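# Close the cardboard box by tucking its lid strip

## Task

Complete the closing of the cardboard box. Bend the closing strip along the lid's loose edge down so it covers the front wall, and push its two side flaps inside the side walls so they keep the strip in place; a small spring-back is acceptable, more than that is not. At the end the box must rest flat on the table on either of its two largest faces (base or lid), with its walls still upright and locked. The side flaps must not be driven into or past the top edges of the side walls, or the task fails. Partial progress still counts for something.

## Robot and tools

ROBOT. Two 6-joint arms, left_arm and right_arm, each ending in a two-finger parallel gripper. Base positions in the scene frame: left_arm (+0.002, +0.269, +0.018) m, right_arm (+0.008, -0.287, +0.016) m, both almost unrotated (quaternions near identity). Joint ranges in rad, base to gripper: waist -2.618..3.054, shoulder 0.000..3.142, elbow 0.000..3.142, wrist pitch -1.571..1.571, wrist yaw -1.571..1.571, wrist roll -2.094..2.094. Elbows stop just before full extension.

FRAMES. Scene frame: origin at table-top height, midway between the arms, roughly 5 to 10 cm in from the table's near edge; +x points out across the table, +z up, left_arm sits on the +y side. The arm names do not match left or right in the images. Gripper frame: fingers extend along its +z, and they open and close along its y. The reported end_effector_position is the spot between the finger pads, about 1 cm short of the tips.

execute_actions(actions). actions is a list of actions; each action is a list of up to 15 rows; each row is one control step of 1/30 s. If fewer than 15 rows are given, the last row repeats to fill 15 steps. Every row is a single list of 14 numbers, each in [-1, 1], covering both arms even if one is idle: left dx, dy, dz, rx, ry, rz, opening, then right dx, dy, dz, rx, ry, rz, opening. dx..rz are an offset, expressed in that gripper's own axes, from the gripper's measured pose when the action began (for a call's first action, the pose in the latest result of this scene). Each row is measured from that same start, not stacked on the prior row. Scale: 1.0 equals 0.6 m of travel or 180 degrees; rx, ry, rz form one rotation vector. opening is absolute, not an offset: +1 fully open (0.093 m), -1 closed. An empty list simply returns the current state and images.

MOTION LIMITS. Each step, the commanded pose is clamped to within 70 mm and 16 degrees of the measured pose, so distant targets need several actions; after an action the arm only finishes reaching its last clamped pose. If position and orientation conflict, position wins. Joint friction can leave the hand up to about 31 mm off, and very small commands may not move it at all.

move(target, speed, blocking). target is one row in the same 14-number layout; its dx..rz are offsets in gripper axes from the pose shown in the newest result that contains one, and opening is absolute and applied when the move starts. The grippers travel in straight lines, all finishing together, over 0.5 to 10 s; if more time would be needed they halt at 10 s before arriving. speed is each path's top speed in m/s, 0.002 to 0.5, default 0.25; rotation is capped at twice that in rad/s. Paths ignore obstacles and the other arm; real motion can lag, wander and exceed speed, mostly with a near-straight arm. Faster contact hits harder, and aiming further beyond a contact pushes harder. The result adds a "move:" line giving the ending (done, off_target, moving, held, fault) and limits: paced means the sent pose was clipped, held means a safety check blocked some steps (the arm may then surge). It also lists each gripper's distance to its target. With blocking=false the result returns after 0.5 s while motion continues; call wait or stop before any further execute_actions or move.

wait(seconds): 0 to 10; arms keep their last command; returns early when a running move ends. stop(): brakes a running move (needs braking room; fingers continue). zoom_image(camera, region): camera is cam_high, cam_low, cam_left_wrist or cam_right_wrist; region [x0, y0, x1, y1] in pixels of that camera's latest image, top-left origin, at most 504 by 504. read_manual(section): only "licences", text only. finished_scene(scene): pass the current scene's number; irreversible, and the goal must already hold stably.

RESULTS. The state line shows each arm's gripper position (m) and quat_wxyz in the scene frame; at long reach it can be off. "Hand target" lines show where the controller is now driving each gripper. A "pose unreachable" line means a clearance check altered or blocked that arm's command. grip_measured is the finger motor on the opening scale: pads meet near -0.94, each mm of held width adds about 0.0208, with a fixed per-gripper error up to 0.02. It keeps moving after the pads touch, so it barely reveals contact; keep sending the same closing number to hold. Pad force tops out around 50-62 N, less on parts under about 5 mm. Joint positions end with the finger opening in metres (floors at zero). Joint torques are noisy, offset and scaled, nonzero even in free air. FAULT lines mark an arm stop; MOTOR HOT warns at 75 °C, at 90 °C that arm halts 10 s, at 100 °C it drops. Images arrive as cam_high, cam_low, cam_left_wrist, cam_right_wrist, each 504x504.

CAUTIONS. The simulation runs on while you think, with arms holding their last command. To keep an arm still, first send the offset back to its desired pose, then zeros afterward, always with its intended opening. Do not let the arms collide or press each other. The bar beneath the bases and the plate behind it can stand up to 3 cm above the table with no warning on contact. Avoid knocking anything off the table, dropping, slamming or pushing very hard. Do not force the flaps into the side-wall top edges. The finished state must stay in place without the robot and everything must settle soon after you finish.

Each tool is called after ">>>" as name([rows], argument=value, ...), one row to a line, values as JSON.

## Session

>>> execute_actions(actions=[])

Scene clock: 0.00 s.
left_arm: end_effector_position=(+0.3763, +0.3088, +0.4194) grip_measured=+0.990 end_effector_quat_wxyz=(+0.703, -0.036, +0.710, +0.032) | right_arm: end_effector_position=(+0.3884, -0.2898, +0.4209) grip_measured=+1.000 end_effector_quat_wxyz=(+0.710, +0.011, +0.703, +0.026)
Joint positions: left_arm=[-0.005  1.039  1.055 -0.017 -0.016  0.012  0.093] | right_arm=[-0.016  1.041  1.054  0.017  0.013  0.017  0.093]
Joint velocities: left_arm=[-0.007  0.007 -0.027  0.007 -0.007 -0.066 -0.   ] | right_arm=[-0.002  0.002 -0.007 -0.022 -0.007  0.022  0.   ]
Joint torques (N m, as the arm reports them, + toward a larger angle): no reading
Motor temperatures (°C, as the motors report them): left_arm=[24 23 23 21 24 23] | right_arm=[25 23 24 24 22 24]
Hand target (left_arm): +0.376, +0.309, +0.419; +0.703, -0.036, +0.710, +0.032
Hand target (right_arm): +0.388, -0.290, +0.421; +0.710, +0.011, +0.703, +0.026

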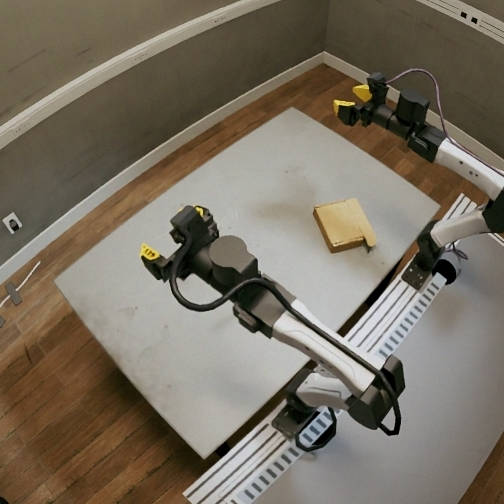

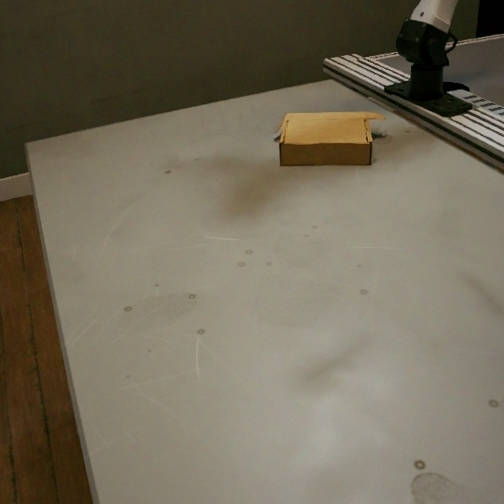

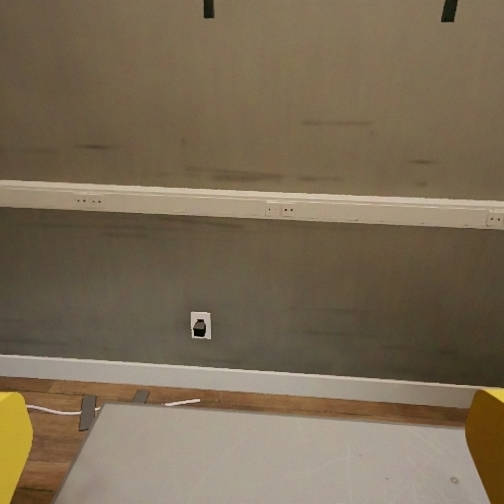

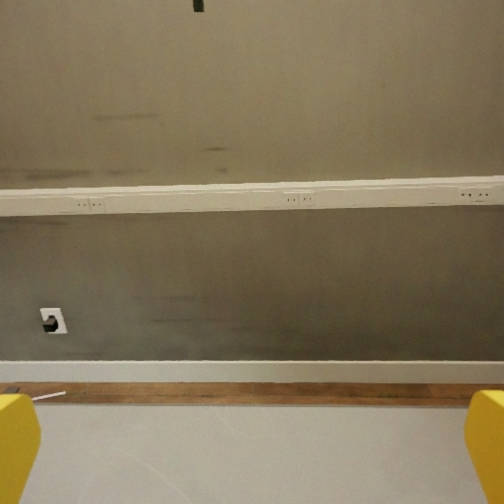

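>>> zoom_image(camera="cam_high", region=[290, 180, 400, 270])

>>> zoom_image(camera="cam_low", region=[250, 90, 410, 190])

Region (290, 180, 400, 270) of cam_high's 504x504 image, scaled by 4.582, with more detail than that image has; it fills the top 412 rows of this view, and the rest is white.

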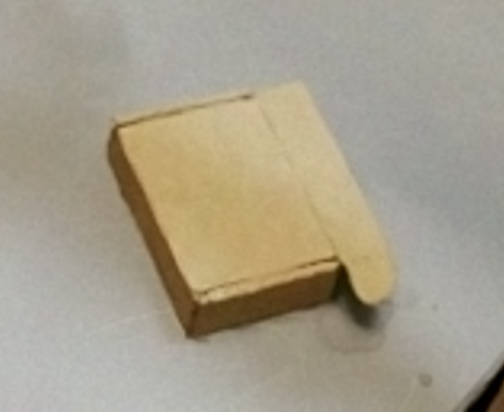

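Region (250, 90, 410, 190) of cam_low's 504x504 image, scaled by 3.150, with more detail than that image has; it fills the top 315 rows of this view, and the rest is white.

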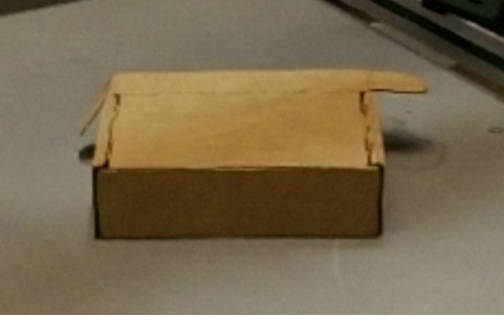

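>>> move(target=[0.2,-0.25,-0.15,0,0.5,0,1, 0.2,0.15,-0.233,0,0.5,0,1])

Scene clock: 13.70 s.
left_arm: end_effector_position=(+0.2990, +0.1538, +0.3205) grip_measured=+0.990 end_effector_quat_wxyz=(+0.181, -0.032, +0.980, -0.075) | right_arm: end_effector_position=(+0.2593, -0.2000, +0.3088) grip_measured=+1.000 end_effector_quat_wxyz=(+0.186, -0.004, +0.980, +0.074)
Joint positions: left_arm=[-0.495  1.578  1.969 -1.569 -0.038 -0.464  0.093] | right_arm=[ 0.35   1.35   1.723 -1.537  0.042  0.376  0.093]
Joint velocities: left_arm=[-0.032  0.007 -0.017  0.081  0.022  0.022 -0.002] | right_arm=[ 0.002  0.007 -0.002 -0.051 -0.037  0.022  0.   ]
Joint torques (N m, as the arm reports them, + toward a larger angle): left_arm=[-0.63 -4.52  5.05  1.28  0.01 -0.01] | right_arm=[ 0.69 -5.2   3.92  0.93 -0.19  0.01]
Motor temperatures (°C, as the motors report them): left_arm=[24 24 25 25 24 23] | right_arm=[25 24 27 29 22 24]
Hand target (left_arm): +0.297, +0.152, +0.303; +0.147, -0.034, +0.986, -0.066
Hand target (right_arm): +0.250, -0.199, +0.301; +0.167, -0.006, +0.983, +0.077
Off the commanded pose (left_arm): 0.020 m, 23 deg; orientation clipped at the last step of the last action.
Off the commanded pose (right_arm): 0.013 m, 22 deg; orientation clipped at the last step of the last action.
joint sent to its limit (left arm) — the command would take joint 4 (wrist pitch) past its lower limit, so that joint was sent only as far as its limit.
joint sent to its limit (right arm) — the command would take joint 4 (wrist pitch) past its lower limit, so that joint was sent only as far as its limit.
move: off_target (left_arm, right_arm); limits=paced

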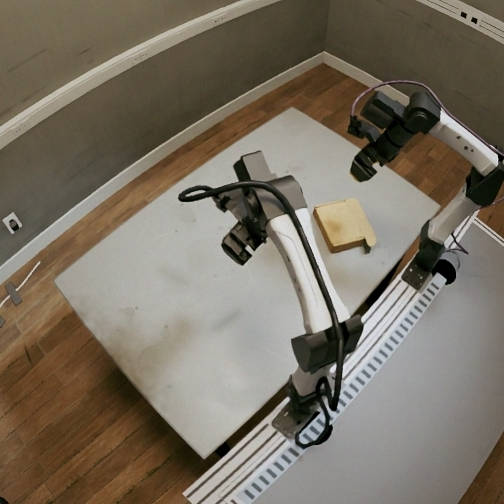

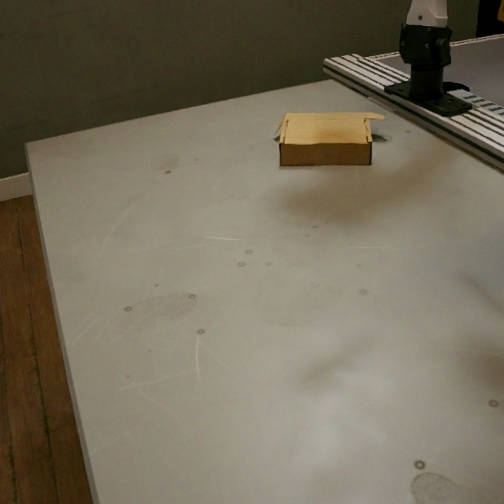

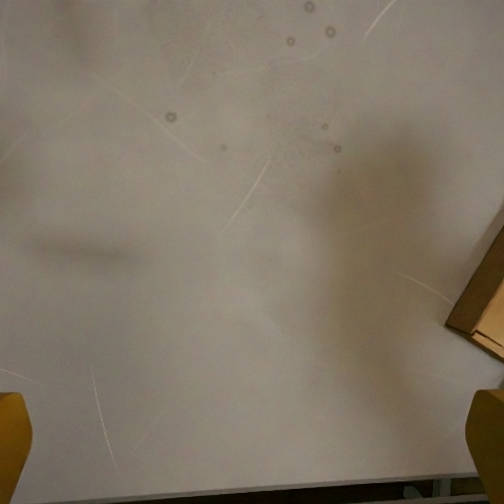

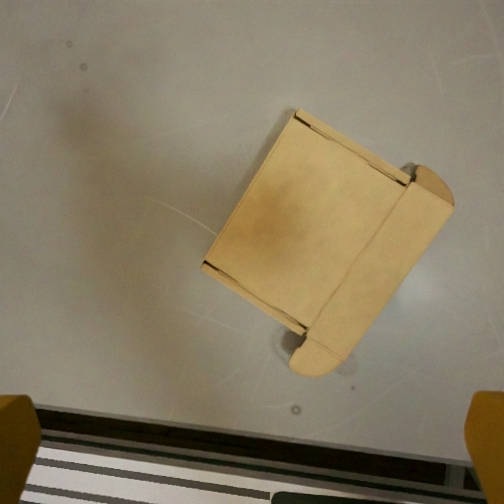

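>>> move(target=[0,0,0,0,0,0,1, 0.227,-0.206,0.22,0.047,0.119,0,-1])

Scene clock: 82.20 s.
left_arm: end_effector_position=(+0.2987, +0.1531, +0.3205) grip_measured=+0.990 end_effector_quat_wxyz=(+0.180, -0.032, +0.980, -0.076) | right_arm: end_effector_position=(+0.1880, -0.3014, +0.1256) grip_measured=-0.972 end_effector_quat_wxyz=(+0.005, -0.007, +1.000, -0.006)
Joint positions: left_arm=[-0.495  1.578  1.969 -1.569 -0.034 -0.464  0.093] | right_arm=[-0.07   1.177  0.929 -1.292  0.045 -0.033  0.   ]
Joint velocities: left_arm=[-0.002  0.002  0.007  0.051  0.022 -0.051 -0.   ] | right_arm=[-0.002  0.002  0.017  0.081  0.007  0.022  0.   ]
Joint torques (N m, as the arm reports them, + toward a larger angle): left_arm=[-0.76 -6.72  6.95  1.5  -0.09  0.06] | right_arm=[-0.76 -3.83  4.81  0.43 -0.03 -0.19]
Motor temperatures (°C, as the motors report them): left_arm=[24 25 26 24 24 23] | right_arm=[25 26 27 28 22 24]
Hand target (left_arm): +0.299, +0.154, +0.321; +0.181, -0.032, +0.980, -0.075
Hand target (right_arm): +0.184, -0.304, +0.120; +0.000, -0.006, +1.000, -0.010
Off the commanded pose (left_arm): 0.001 m, 0 deg.
Off the commanded pose (right_arm): 0.007 m, 1 deg.
move: done

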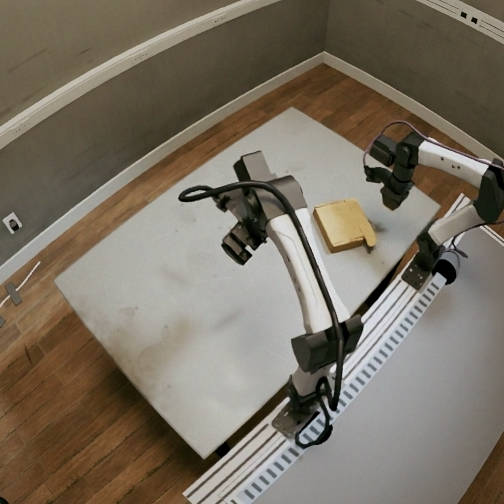

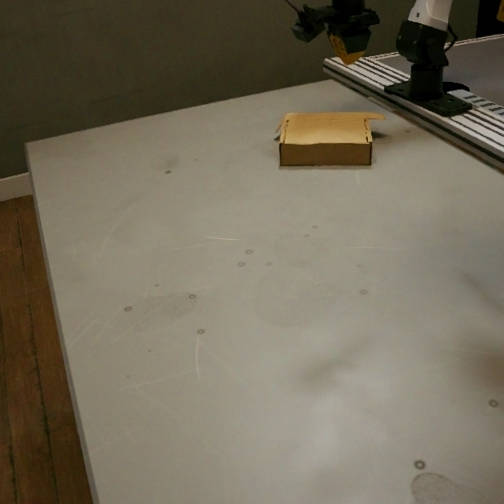

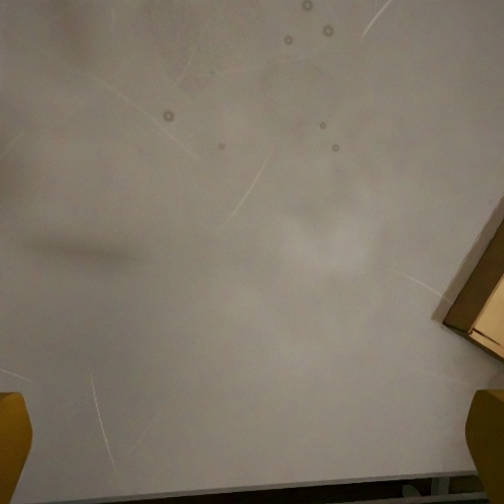

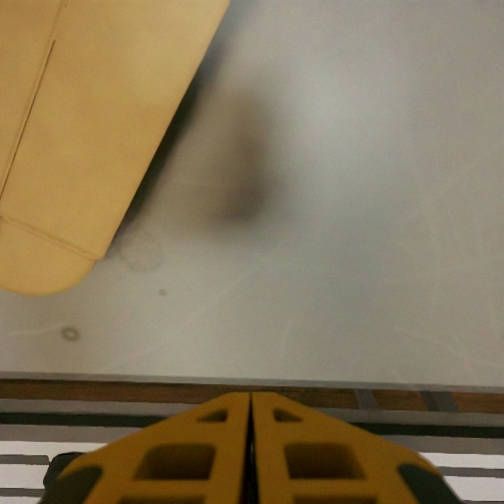

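>>> move(target=[0,0,0,0,0,0,1, 0,0,0.16,0,0,0,-1], speed=0.15)

>>> move(target=[0,0,0,0,0,0,1, -0.13,0.22,0,0,0,0,-1], speed=0.06)

Scene clock: 95.40 s.
left_arm: end_effector_position=(+0.2987, +0.1531, +0.3205) grip_measured=+0.990 end_effector_quat_wxyz=(+0.180, -0.032, +0.980, -0.076) | right_arm: end_effector_position=(+0.1960, -0.2999, +0.0389) grip_measured=-0.972 end_effector_quat_wxyz=(+0.022, -0.008, +1.000, -0.007)
Joint positions: left_arm=[-0.495  1.578  1.969 -1.569 -0.034 -0.464  0.093] | right_arm=[-0.077  1.261  0.627 -0.872  0.045 -0.043  0.   ]
Joint velocities: left_arm=[-0.012 -0.007  0.002 -0.037 -0.007 -0.007 -0.   ] | right_arm=[ 0.002  0.002 -0.012 -0.022 -0.022 -0.022  0.   ]
Joint torques (N m, as the arm reports them, + toward a larger angle): left_arm=[-0.71 -6.59  6.88  1.55 -0.06  0.07] | right_arm=[-0.73 -2.25  4.32  0.44 -0.04 -0.16]
Motor temperatures (°C, as the motors report them): left_arm=[24 26 27 24 24 23] | right_arm=[25 26 27 27 22 24]
Hand target (left_arm): +0.299, +0.153, +0.321; +0.180, -0.032, +0.980, -0.076
Hand target (right_arm): +0.187, -0.301, +0.030; +0.005, -0.007, +1.000, -0.006
Off the commanded pose (left_arm): 0.000 m, 0 deg.
Off the commanded pose (right_arm): 0.012 m, 2 deg.
move: off_target (right_arm)

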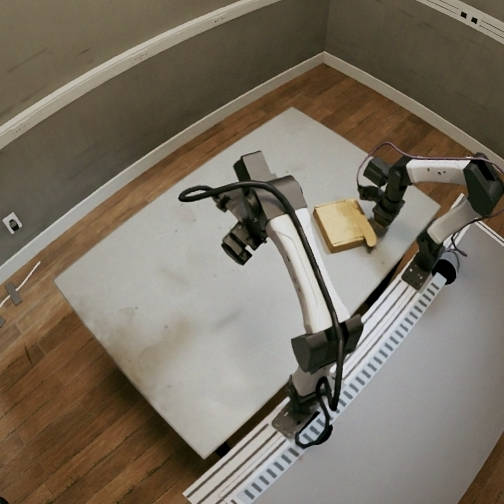

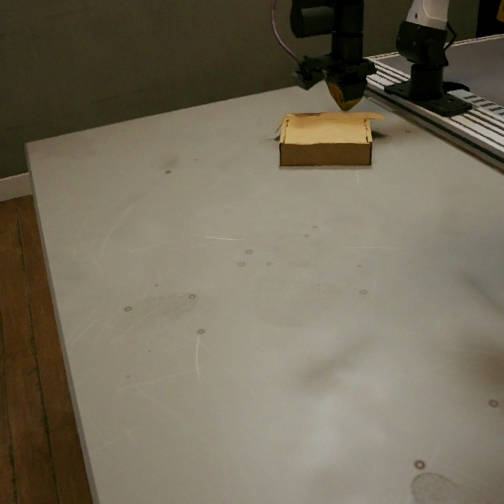

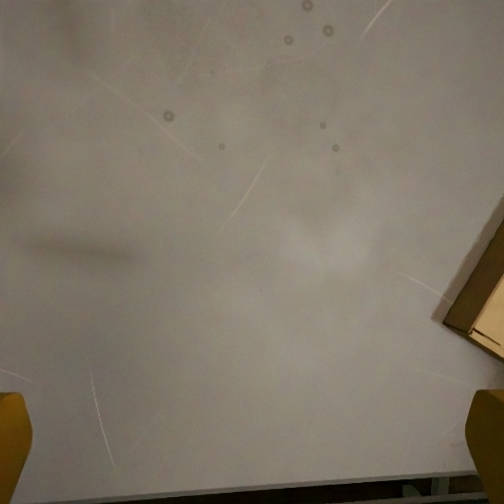

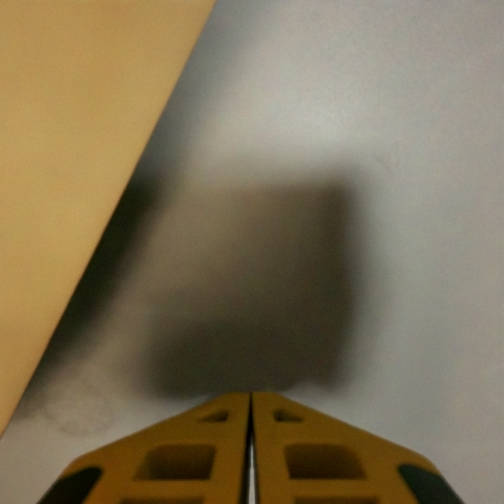

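Scene clock: 98.27 s.
left_arm: end_effector_position=(+0.2987, +0.1531, +0.3205) grip_measured=+0.990 end_effector_quat_wxyz=(+0.180, -0.032, +0.980, -0.076) | right_arm: end_effector_position=(+0.2659, -0.1665, +0.0406) grip_measured=-0.972 end_effector_quat_wxyz=(+0.021, -0.005, +1.000, +0.005)
Joint positions: left_arm=[-0.495  1.578  1.969 -1.569 -0.034 -0.464  0.093] | right_arm=[ 0.417  1.672  0.984 -0.839  0.049  0.455  0.   ]
Joint velocities: left_arm=[-0.012 -0.002 -0.017 -0.022  0.11  -0.037 -0.001] | right_arm=[ 0.012  0.012  0.012 -0.037 -0.022 -0.022  0.   ]
Joint torques (N m, as the arm reports them, + toward a larger angle): left_arm=[-0.64 -6.78  6.85  1.52 -0.07  0.07] | right_arm=[ 1.49 -6.25  7.22  0.34  0.01 -0.06]
Motor temperatures (°C, as the motors report them): left_arm=[24 27 27 25 24 23] | right_arm=[25 26 28 27 22 24]
Hand target (left_arm): +0.299, +0.153, +0.321; +0.180, -0.032, +0.980, -0.076
Hand target (right_arm): +0.270, -0.162, +0.041; +0.024, -0.008, +1.000, +0.001
Off the commanded pose (left_arm): 0.000 m, 0 deg.
Off the commanded pose (right_arm): 0.006 m, 1 deg.
move: done

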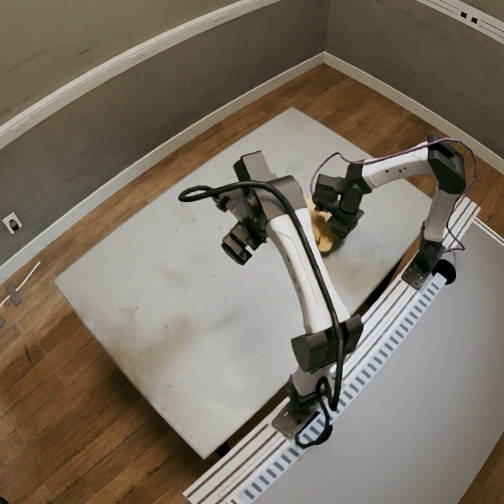

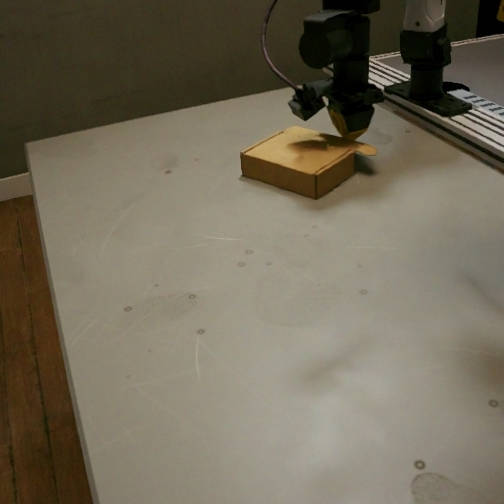

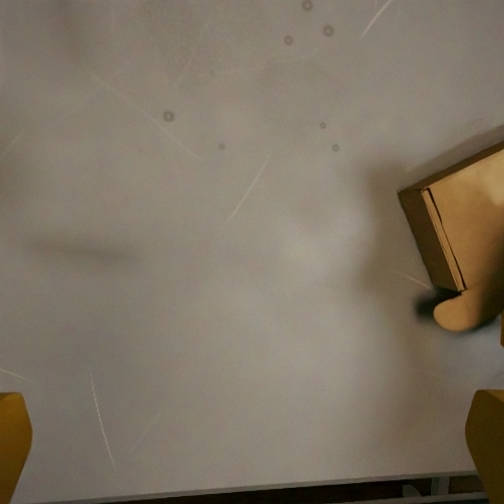

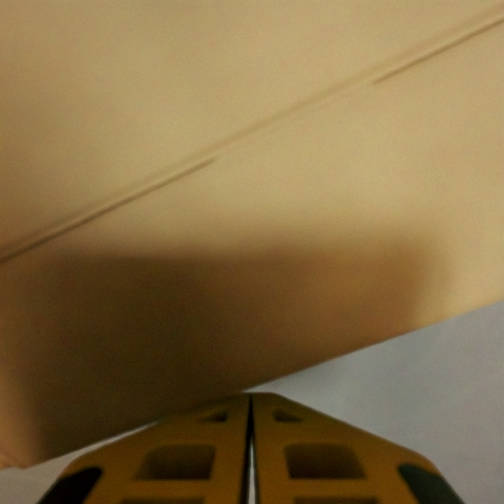

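>>> move(target=[0,0,0,0,0,0,1, -0.07,0.03,0.005,0,0,0,-1], speed=0.05)

Scene clock: 103.03 s.
left_arm: end_effector_position=(+0.2987, +0.1531, +0.3205) grip_measured=+0.990 end_effector_quat_wxyz=(+0.180, -0.032, +0.980, -0.076) | right_arm: end_effector_position=(+0.3055, -0.1465, +0.0397) grip_measured=-0.972 end_effector_quat_wxyz=(+0.029, -0.004, +1.000, +0.008)
Joint positions: left_arm=[-0.495  1.578  1.969 -1.569 -0.034 -0.464  0.093] | right_arm=[ 0.417  1.817  1.154 -0.847  0.049  0.457  0.   ]
Joint velocities: left_arm=[-0.017  0.012  0.002 -0.066 -0.037  0.051  0.   ] | right_arm=[-0.002 -0.017 -0.002 -0.022 -0.022 -0.022  0.   ]
Joint torques (N m, as the arm reports them, + toward a larger angle): left_arm=[-0.7  -6.68  6.85  1.51 -0.06  0.04] | right_arm=[-0.19 -7.71  7.34  0.22 -0.07 -0.15]
Motor temperatures (°C, as the motors report them): left_arm=[24 27 27 25 24 23] | right_arm=[25 26 29 27 22 24]
Hand target (left_arm): +0.299, +0.153, +0.321; +0.180, -0.032, +0.980, -0.076
Hand target (right_arm): +0.307, -0.147, +0.039; +0.022, -0.005, +1.000, +0.005
Off the commanded pose (left_arm): 0.000 m, 0 deg.
Off the commanded pose (right_arm): 0.003 m, 1 deg.
move: done

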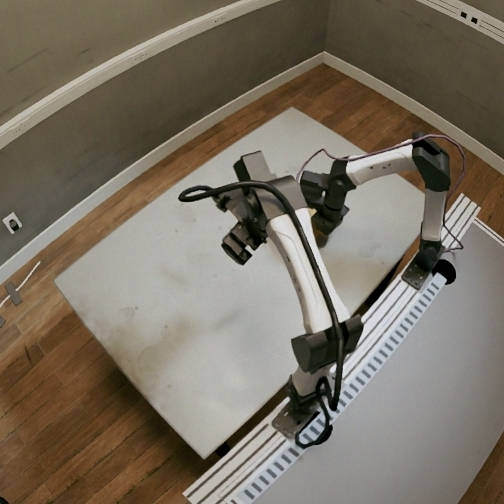

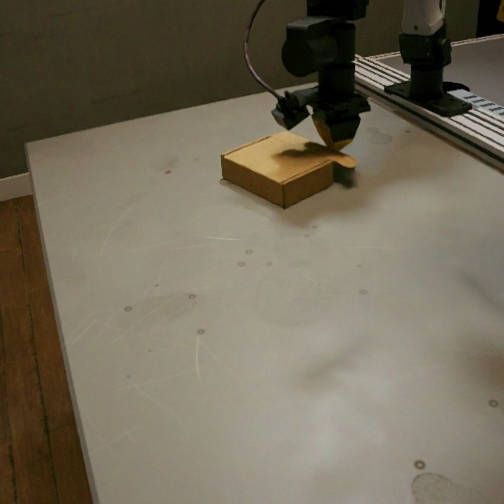

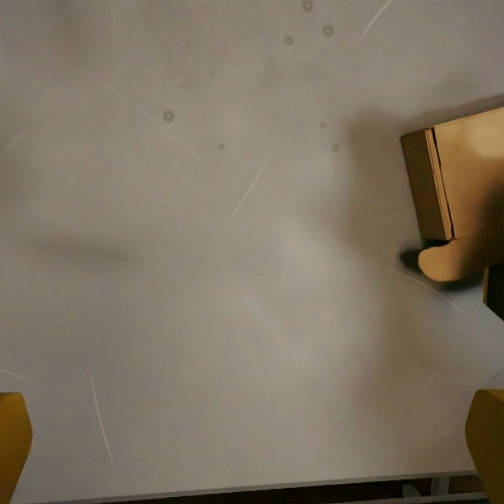

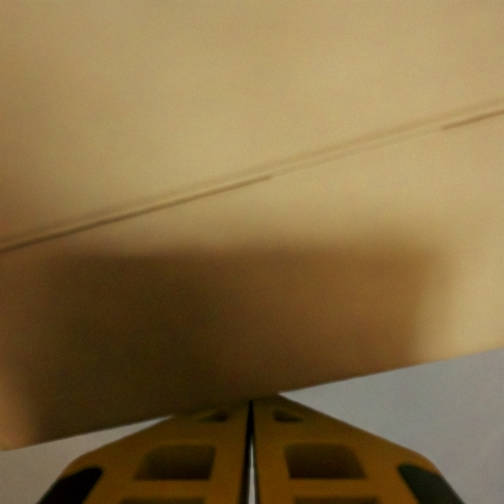

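>>> move(target=[0,0,0,0,0,0,1, 0.03,0,-0.13,0,0,0,0.6])

>>> move(target=[0,0,0,0,0,0,1, -0.24,-0.3,0,0,0,0.5,0.6])

Scene clock: 109.87 s.
left_arm: end_effector_position=(+0.2987, +0.1531, +0.3205) grip_measured=+0.990 end_effector_quat_wxyz=(+0.180, -0.032, +0.980, -0.076) | right_arm: end_effector_position=(+0.2874, -0.1520, +0.1153) grip_measured=+0.598 end_effector_quat_wxyz=(+0.032, +0.000, +0.999, +0.011)
Joint positions: left_arm=[-0.495  1.578  1.969 -1.569 -0.034 -0.464  0.093] | right_arm=[ 0.437  1.661  1.28  -1.122  0.049  0.485  0.074]
Joint velocities: left_arm=[ 0.002 -0.002 -0.012 -0.037 -0.037 -0.022  0.   ] | right_arm=[-0.012 -0.017 -0.007 -0.066 -0.007 -0.037  0.001]
Joint torques (N m, as the arm reports them, + toward a larger angle): left_arm=[-0.65 -6.75  6.93  1.53 -0.01  0.07] | right_arm=[ 1.38 -7.56  7.08  0.26 -0.07 -0.03]
Motor temperatures (°C, as the motors report them): left_arm=[24 27 28 25 24 23] | right_arm=[25 27 29 26 22 24]
Hand target (left_arm): +0.299, +0.153, +0.321; +0.180, -0.032, +0.980, -0.076
Hand target (right_arm): +0.285, -0.148, +0.117; +0.029, -0.004, +1.000, +0.009
Off the commanded pose (left_arm): 0.000 m, 0 deg.
Off the commanded pose (right_arm): 0.006 m, 1 deg.
move: done

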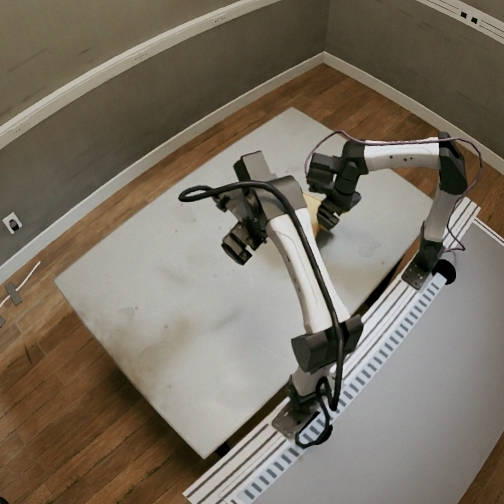

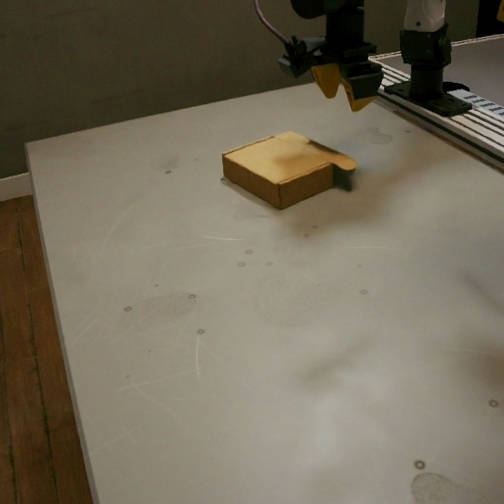

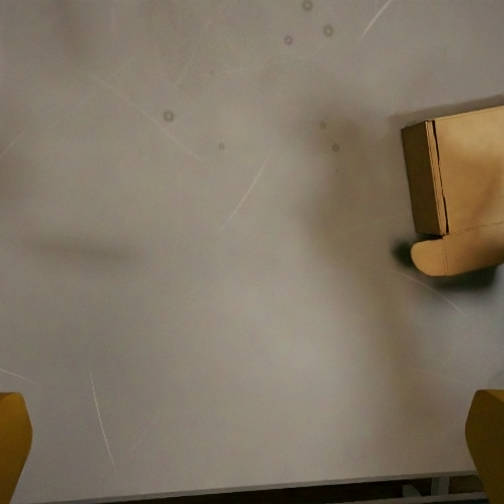

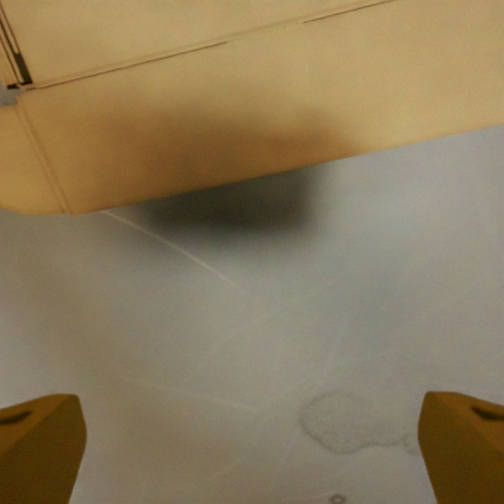

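Scene clock: 113.57 s.
left_arm: end_effector_position=(+0.2987, +0.1531, +0.3205) grip_measured=+0.990 end_effector_quat_wxyz=(+0.180, -0.032, +0.980, -0.076) | right_arm: end_effector_position=(+0.4339, -0.3337, +0.1202) grip_measured=+0.598 end_effector_quat_wxyz=(+0.033, +0.702, +0.711, +0.024)
Joint positions: left_arm=[-0.495  1.578  1.969 -1.569 -0.034 -0.464  0.093] | right_arm=[-0.138  2.083  1.885 -1.27   0.037  1.468  0.074]
Joint velocities: left_arm=[-0.012 -0.022  0.007  0.125  0.037  0.051  0.   ] | right_arm=[ 0.017  0.002 -0.007  0.066  0.007  0.022 -0.   ]
Joint torques (N m, as the arm reports them, + toward a larger angle): left_arm=[-0.74 -6.77  6.93  1.54 -0.05  0.05] | right_arm=[ -0.02 -10.73   7.66   0.26  -0.13  -0.04]
Motor temperatures (°C, as the motors report them): left_arm=[24 27 28 25 24 23] | right_arm=[25 28 30 26 22 24]
Hand target (left_arm): +0.299, +0.153, +0.321; +0.180, -0.032, +0.980, -0.076
Hand target (right_arm): +0.434, -0.333, +0.117; +0.020, +0.707, +0.707, +0.023
Off the commanded pose (left_arm): 0.000 m, 0 deg.
Off the commanded pose (right_arm): 0.003 m, 2 deg.
move: done

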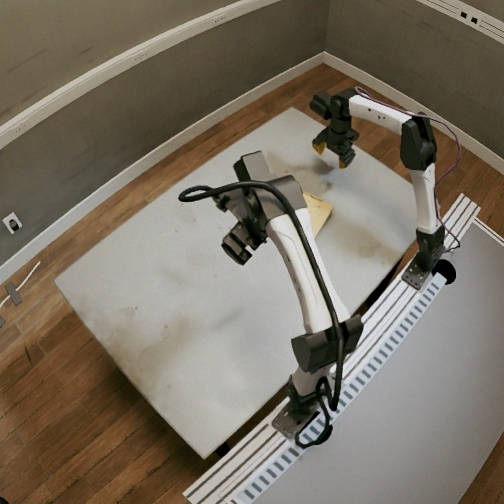

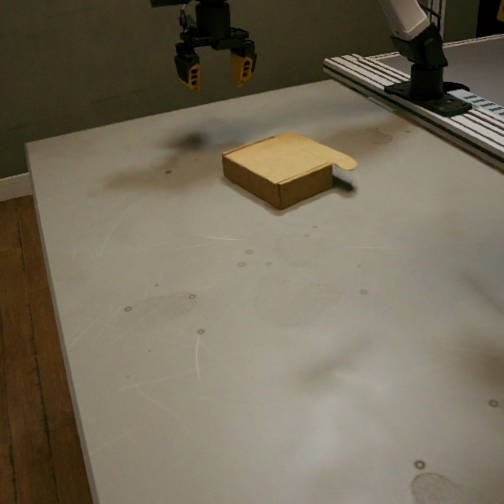

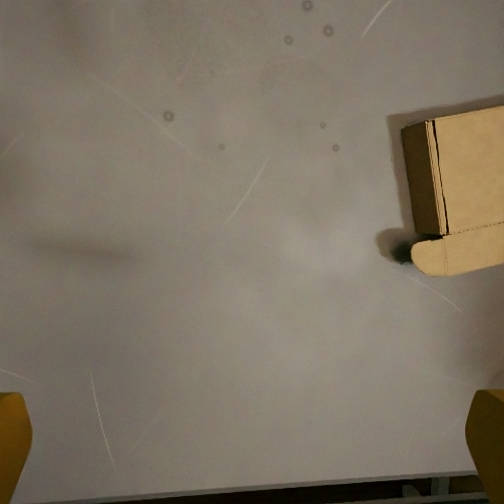

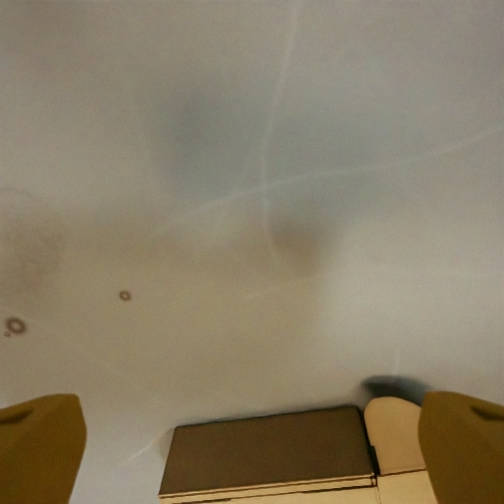

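>>> move(target=[0,0,0,0,0,0,1, 0.05,-0.03,0.15,0,0,0,0.6])

>>> move(target=[0,0,0,0,0,0,1, 0.36,0,0,0,0,0,0.6], speed=0.07)

Scene clock: 122.07 s.
left_arm: end_effector_position=(+0.2987, +0.1531, +0.3205) grip_measured=+0.990 end_effector_quat_wxyz=(+0.180, -0.032, +0.980, -0.076) | right_arm: end_effector_position=(+0.4276, -0.3081, +0.0396) grip_measured=+0.598 end_effector_quat_wxyz=(+0.040, +0.703, +0.709, +0.035)
Joint positions: left_arm=[-0.495  1.578  1.969 -1.569 -0.034 -0.464  0.093] | right_arm=[-0.085  2.075  1.543 -0.911  0.036  1.525  0.074]
Joint velocities: left_arm=[-0.022 -0.002 -0.007 -0.051 -0.022 -0.095 -0.001] | right_arm=[ 0.012 -0.007 -0.007 -0.007  0.022 -0.051 -0.001]
Joint torques (N m, as the arm reports them, + toward a larger angle): left_arm=[-0.63 -6.77  6.89  1.55 -0.03  0.07] | right_arm=[  1.35 -11.27   4.67   0.54   0.01  -0.04]
Motor temperatures (°C, as the motors report them): left_arm=[24 28 28 25 24 23] | right_arm=[25 30 31 26 22 24]
Hand target (left_arm): +0.299, +0.153, +0.321; +0.180, -0.032, +0.980, -0.076
Hand target (right_arm): +0.421, -0.304, +0.029; +0.032, +0.702, +0.711, +0.025
Off the commanded pose (left_arm): 0.000 m, 0 deg.
Off the commanded pose (right_arm): 0.012 m, 2 deg.
move: off_target (right_arm)

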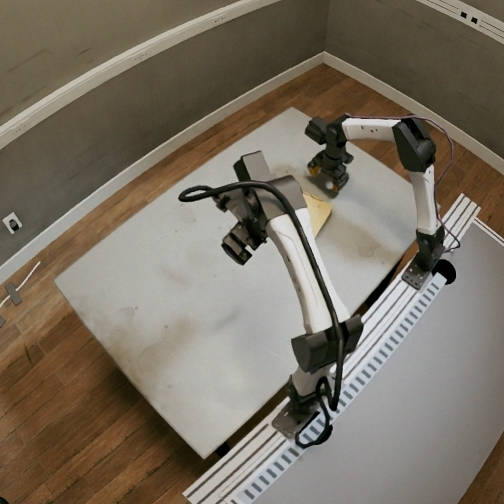

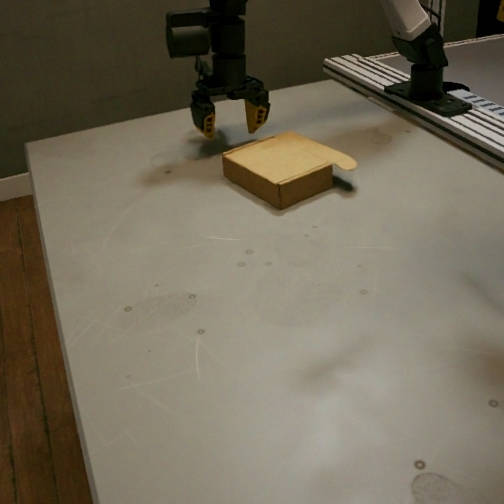

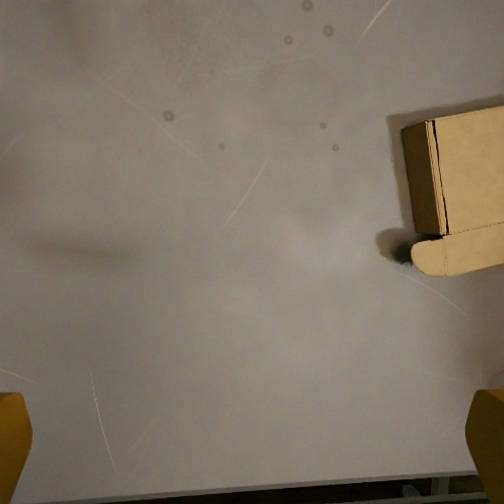

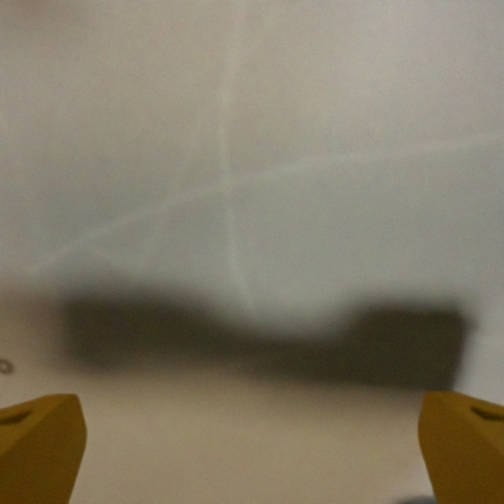

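Scene clock: 125.50 s.
left_arm: end_effector_position=(+0.2987, +0.1531, +0.3205) grip_measured=+0.990 end_effector_quat_wxyz=(+0.180, -0.032, +0.980, -0.076) | right_arm: end_effector_position=(+0.4244, -0.0932, +0.0455) grip_measured=+0.598 end_effector_quat_wxyz=(+0.036, +0.705, +0.707, +0.052)
Joint positions: left_arm=[-0.495  1.578  1.969 -1.569 -0.034 -0.464  0.093] | right_arm=[ 0.413  2.233  1.787 -1.001  0.074  2.025  0.074]
Joint velocities: left_arm=[ 0.012 -0.007 -0.012 -0.037 -0.037 -0.037 -0.   ] | right_arm=[ 0.007 -0.012 -0.007 -0.051 -0.051 -0.007  0.   ]
Joint torques (N m, as the arm reports them, + toward a larger angle): left_arm=[-0.64 -6.72  6.95  1.52 -0.06  0.04] | right_arm=[  1.26 -11.79   7.6    0.26   0.05  -0.01]
Motor temperatures (°C, as the motors report them): left_arm=[24 28 28 25 24 23] | right_arm=[25 31 31 26 22 24]
Hand target (left_arm): +0.299, +0.153, +0.321; +0.180, -0.032, +0.980, -0.076
Hand target (right_arm): +0.422, -0.089, +0.041; +0.036, +0.704, +0.708, +0.042
Off the commanded pose (left_arm): 0.000 m, 0 deg.
Off the commanded pose (right_arm): 0.008 m, 2 deg.
move: done

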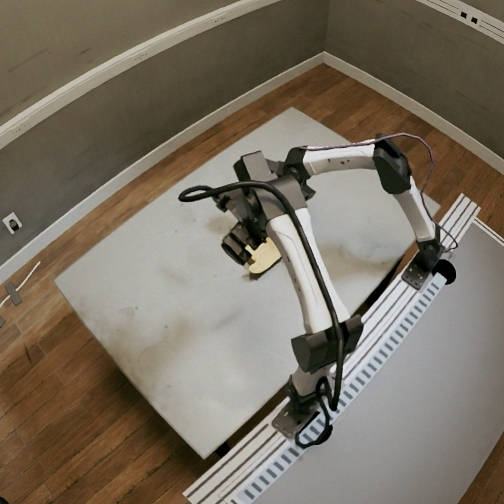

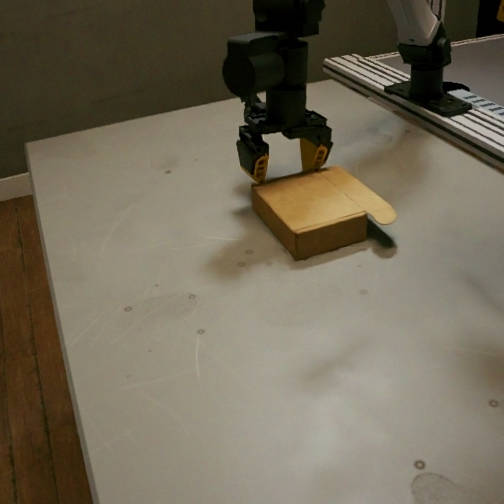

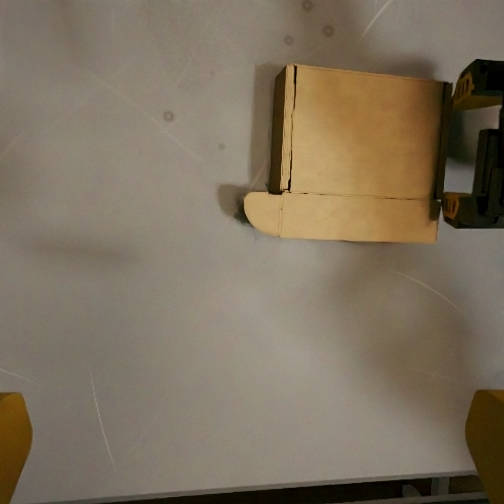

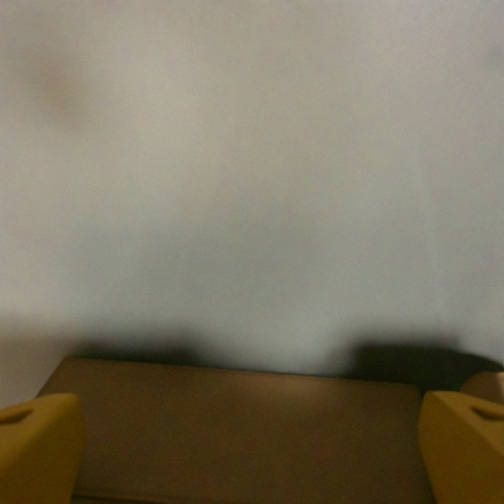

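>>> move(target=[-0.087,-0.004,0.43,-0.047,0.117,0.03,0.3, 0,0,0.03,0,0,0,0.6])

>>> move(target=[0,0,0,0,0,-0.5,0.3, 0,0,0,0,0,0,0.6])

Scene clock: 144.53 s.
left_arm: end_effector_position=(+0.4416, +0.1138, +0.1046) grip_measured=+0.302 end_effector_quat_wxyz=(+0.007, +0.017, +1.000, -0.002) | right_arm: end_effector_position=(+0.4332, -0.0890, +0.0469) grip_measured=+0.598 end_effector_quat_wxyz=(+0.043, +0.705, +0.704, +0.072)
Joint positions: left_arm=[-0.436  2.389  2.29  -1.457 -0.019 -0.315  0.06 ] | right_arm=[ 0.413  2.233  1.787 -0.96   0.075  2.028  0.074]
Joint velocities: left_arm=[-0.002  0.007 -0.012 -0.081  0.007 -0.037 -0.001] | right_arm=[ 0.007 -0.017  0.012  0.022  0.022 -0.066 -0.001]
Joint torques (N m, as the arm reports them, + toward a larger angle): left_arm=[ -0.2  -13.91   8.79   0.33  -0.01   0.13] | right_arm=[  0.16 -11.66   4.41   0.66   0.02  -0.11]
Motor temperatures (°C, as the motors report them): left_arm=[24 29 29 25 24 23] | right_arm=[25 35 33 26 22 24]
Hand target (left_arm): +0.441, +0.116, +0.103; -0.002, +0.019, +1.000, -0.002
Hand target (right_arm): +0.426, -0.093, +0.028; +0.036, +0.705, +0.707, +0.052
Off the commanded pose (left_arm): 0.007 m, 1 deg.
Off the commanded pose (right_arm): 0.021 m, 2 deg.
move: off_target (right_arm)

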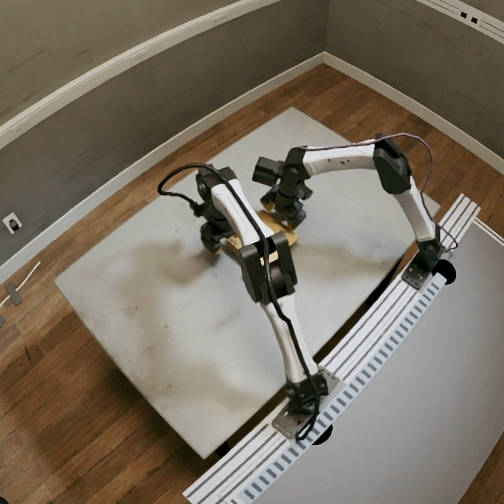

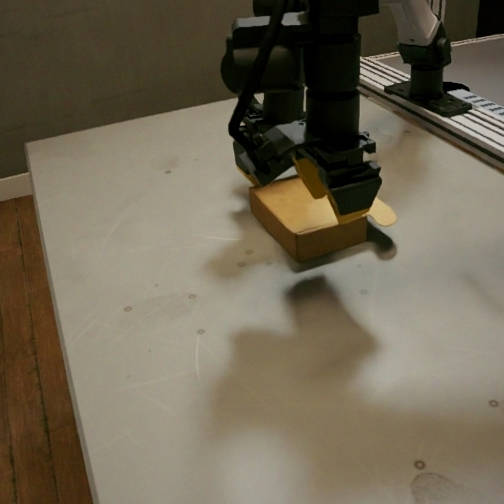

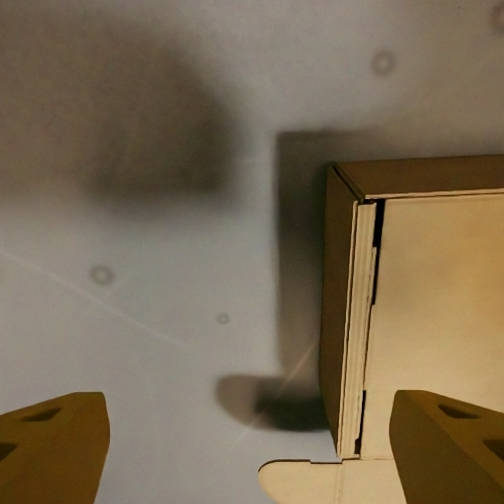

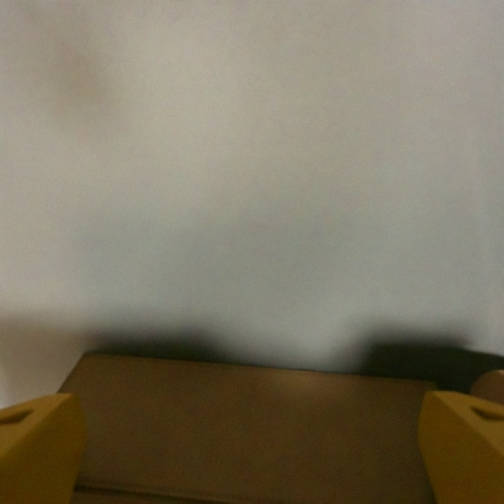

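Scene clock: 148.23 s.
left_arm: end_effector_position=(+0.4416, +0.1138, +0.1046) grip_measured=+0.302 end_effector_quat_wxyz=(+0.003, -0.691, +0.723, -0.006) | right_arm: end_effector_position=(+0.4332, -0.0890, +0.0469) grip_measured=+0.598 end_effector_quat_wxyz=(+0.043, +0.705, +0.704, +0.072)
Joint positions: left_arm=[-0.436  2.389  2.29  -1.457 -0.019 -1.876  0.06 ] | right_arm=[ 0.413  2.233  1.787 -0.96   0.075  2.028  0.074]
Joint velocities: left_arm=[ 0.012 -0.012 -0.022  0.022 -0.022  0.007 -0.001] | right_arm=[-0.002  0.002 -0.012 -0.037 -0.037  0.037 -0.001]
Joint torques (N m, as the arm reports them, + toward a larger angle): left_arm=[ -0.72 -14.87   7.29   0.42  -0.07  -0.02] | right_arm=[  0.21 -13.71   6.43   0.53  -0.04  -0.07]
Motor temperatures (°C, as the motors report them): left_arm=[24 30 29 25 24 23] | right_arm=[25 36 33 26 22 24]
Hand target (left_arm): +0.442, +0.114, +0.105; -0.003, +0.695, -0.719, +0.006
Hand target (right_arm): +0.433, -0.089, +0.047; +0.043, +0.705, +0.704, +0.072
Off the commanded pose (left_arm): 0.000 m, 1 deg.
Off the commanded pose (right_arm): 0.000 m, 0 deg.
move: done

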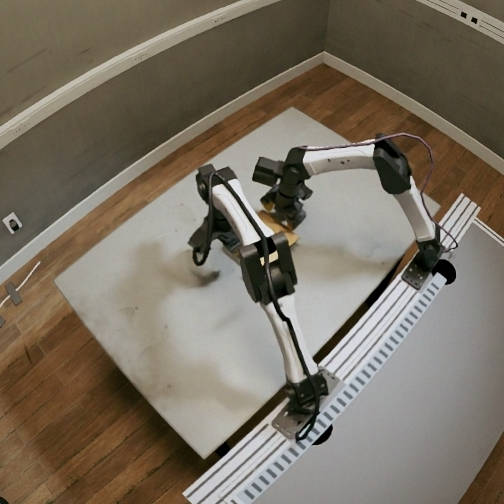

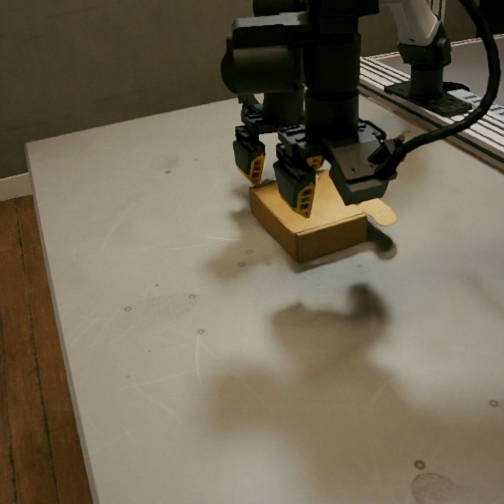

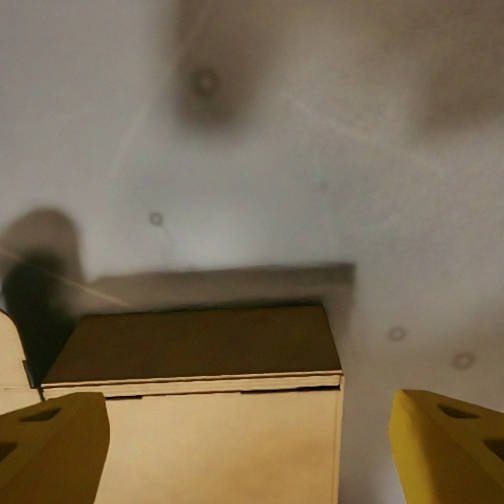

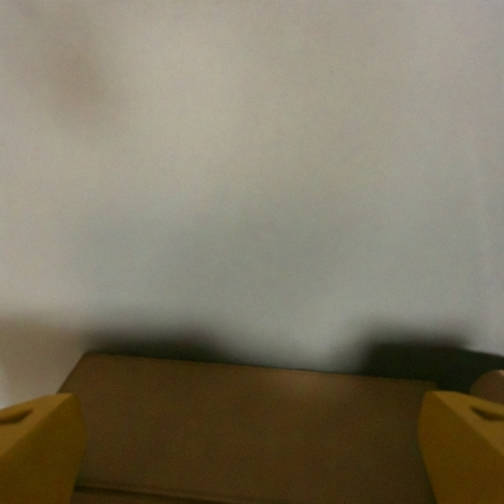

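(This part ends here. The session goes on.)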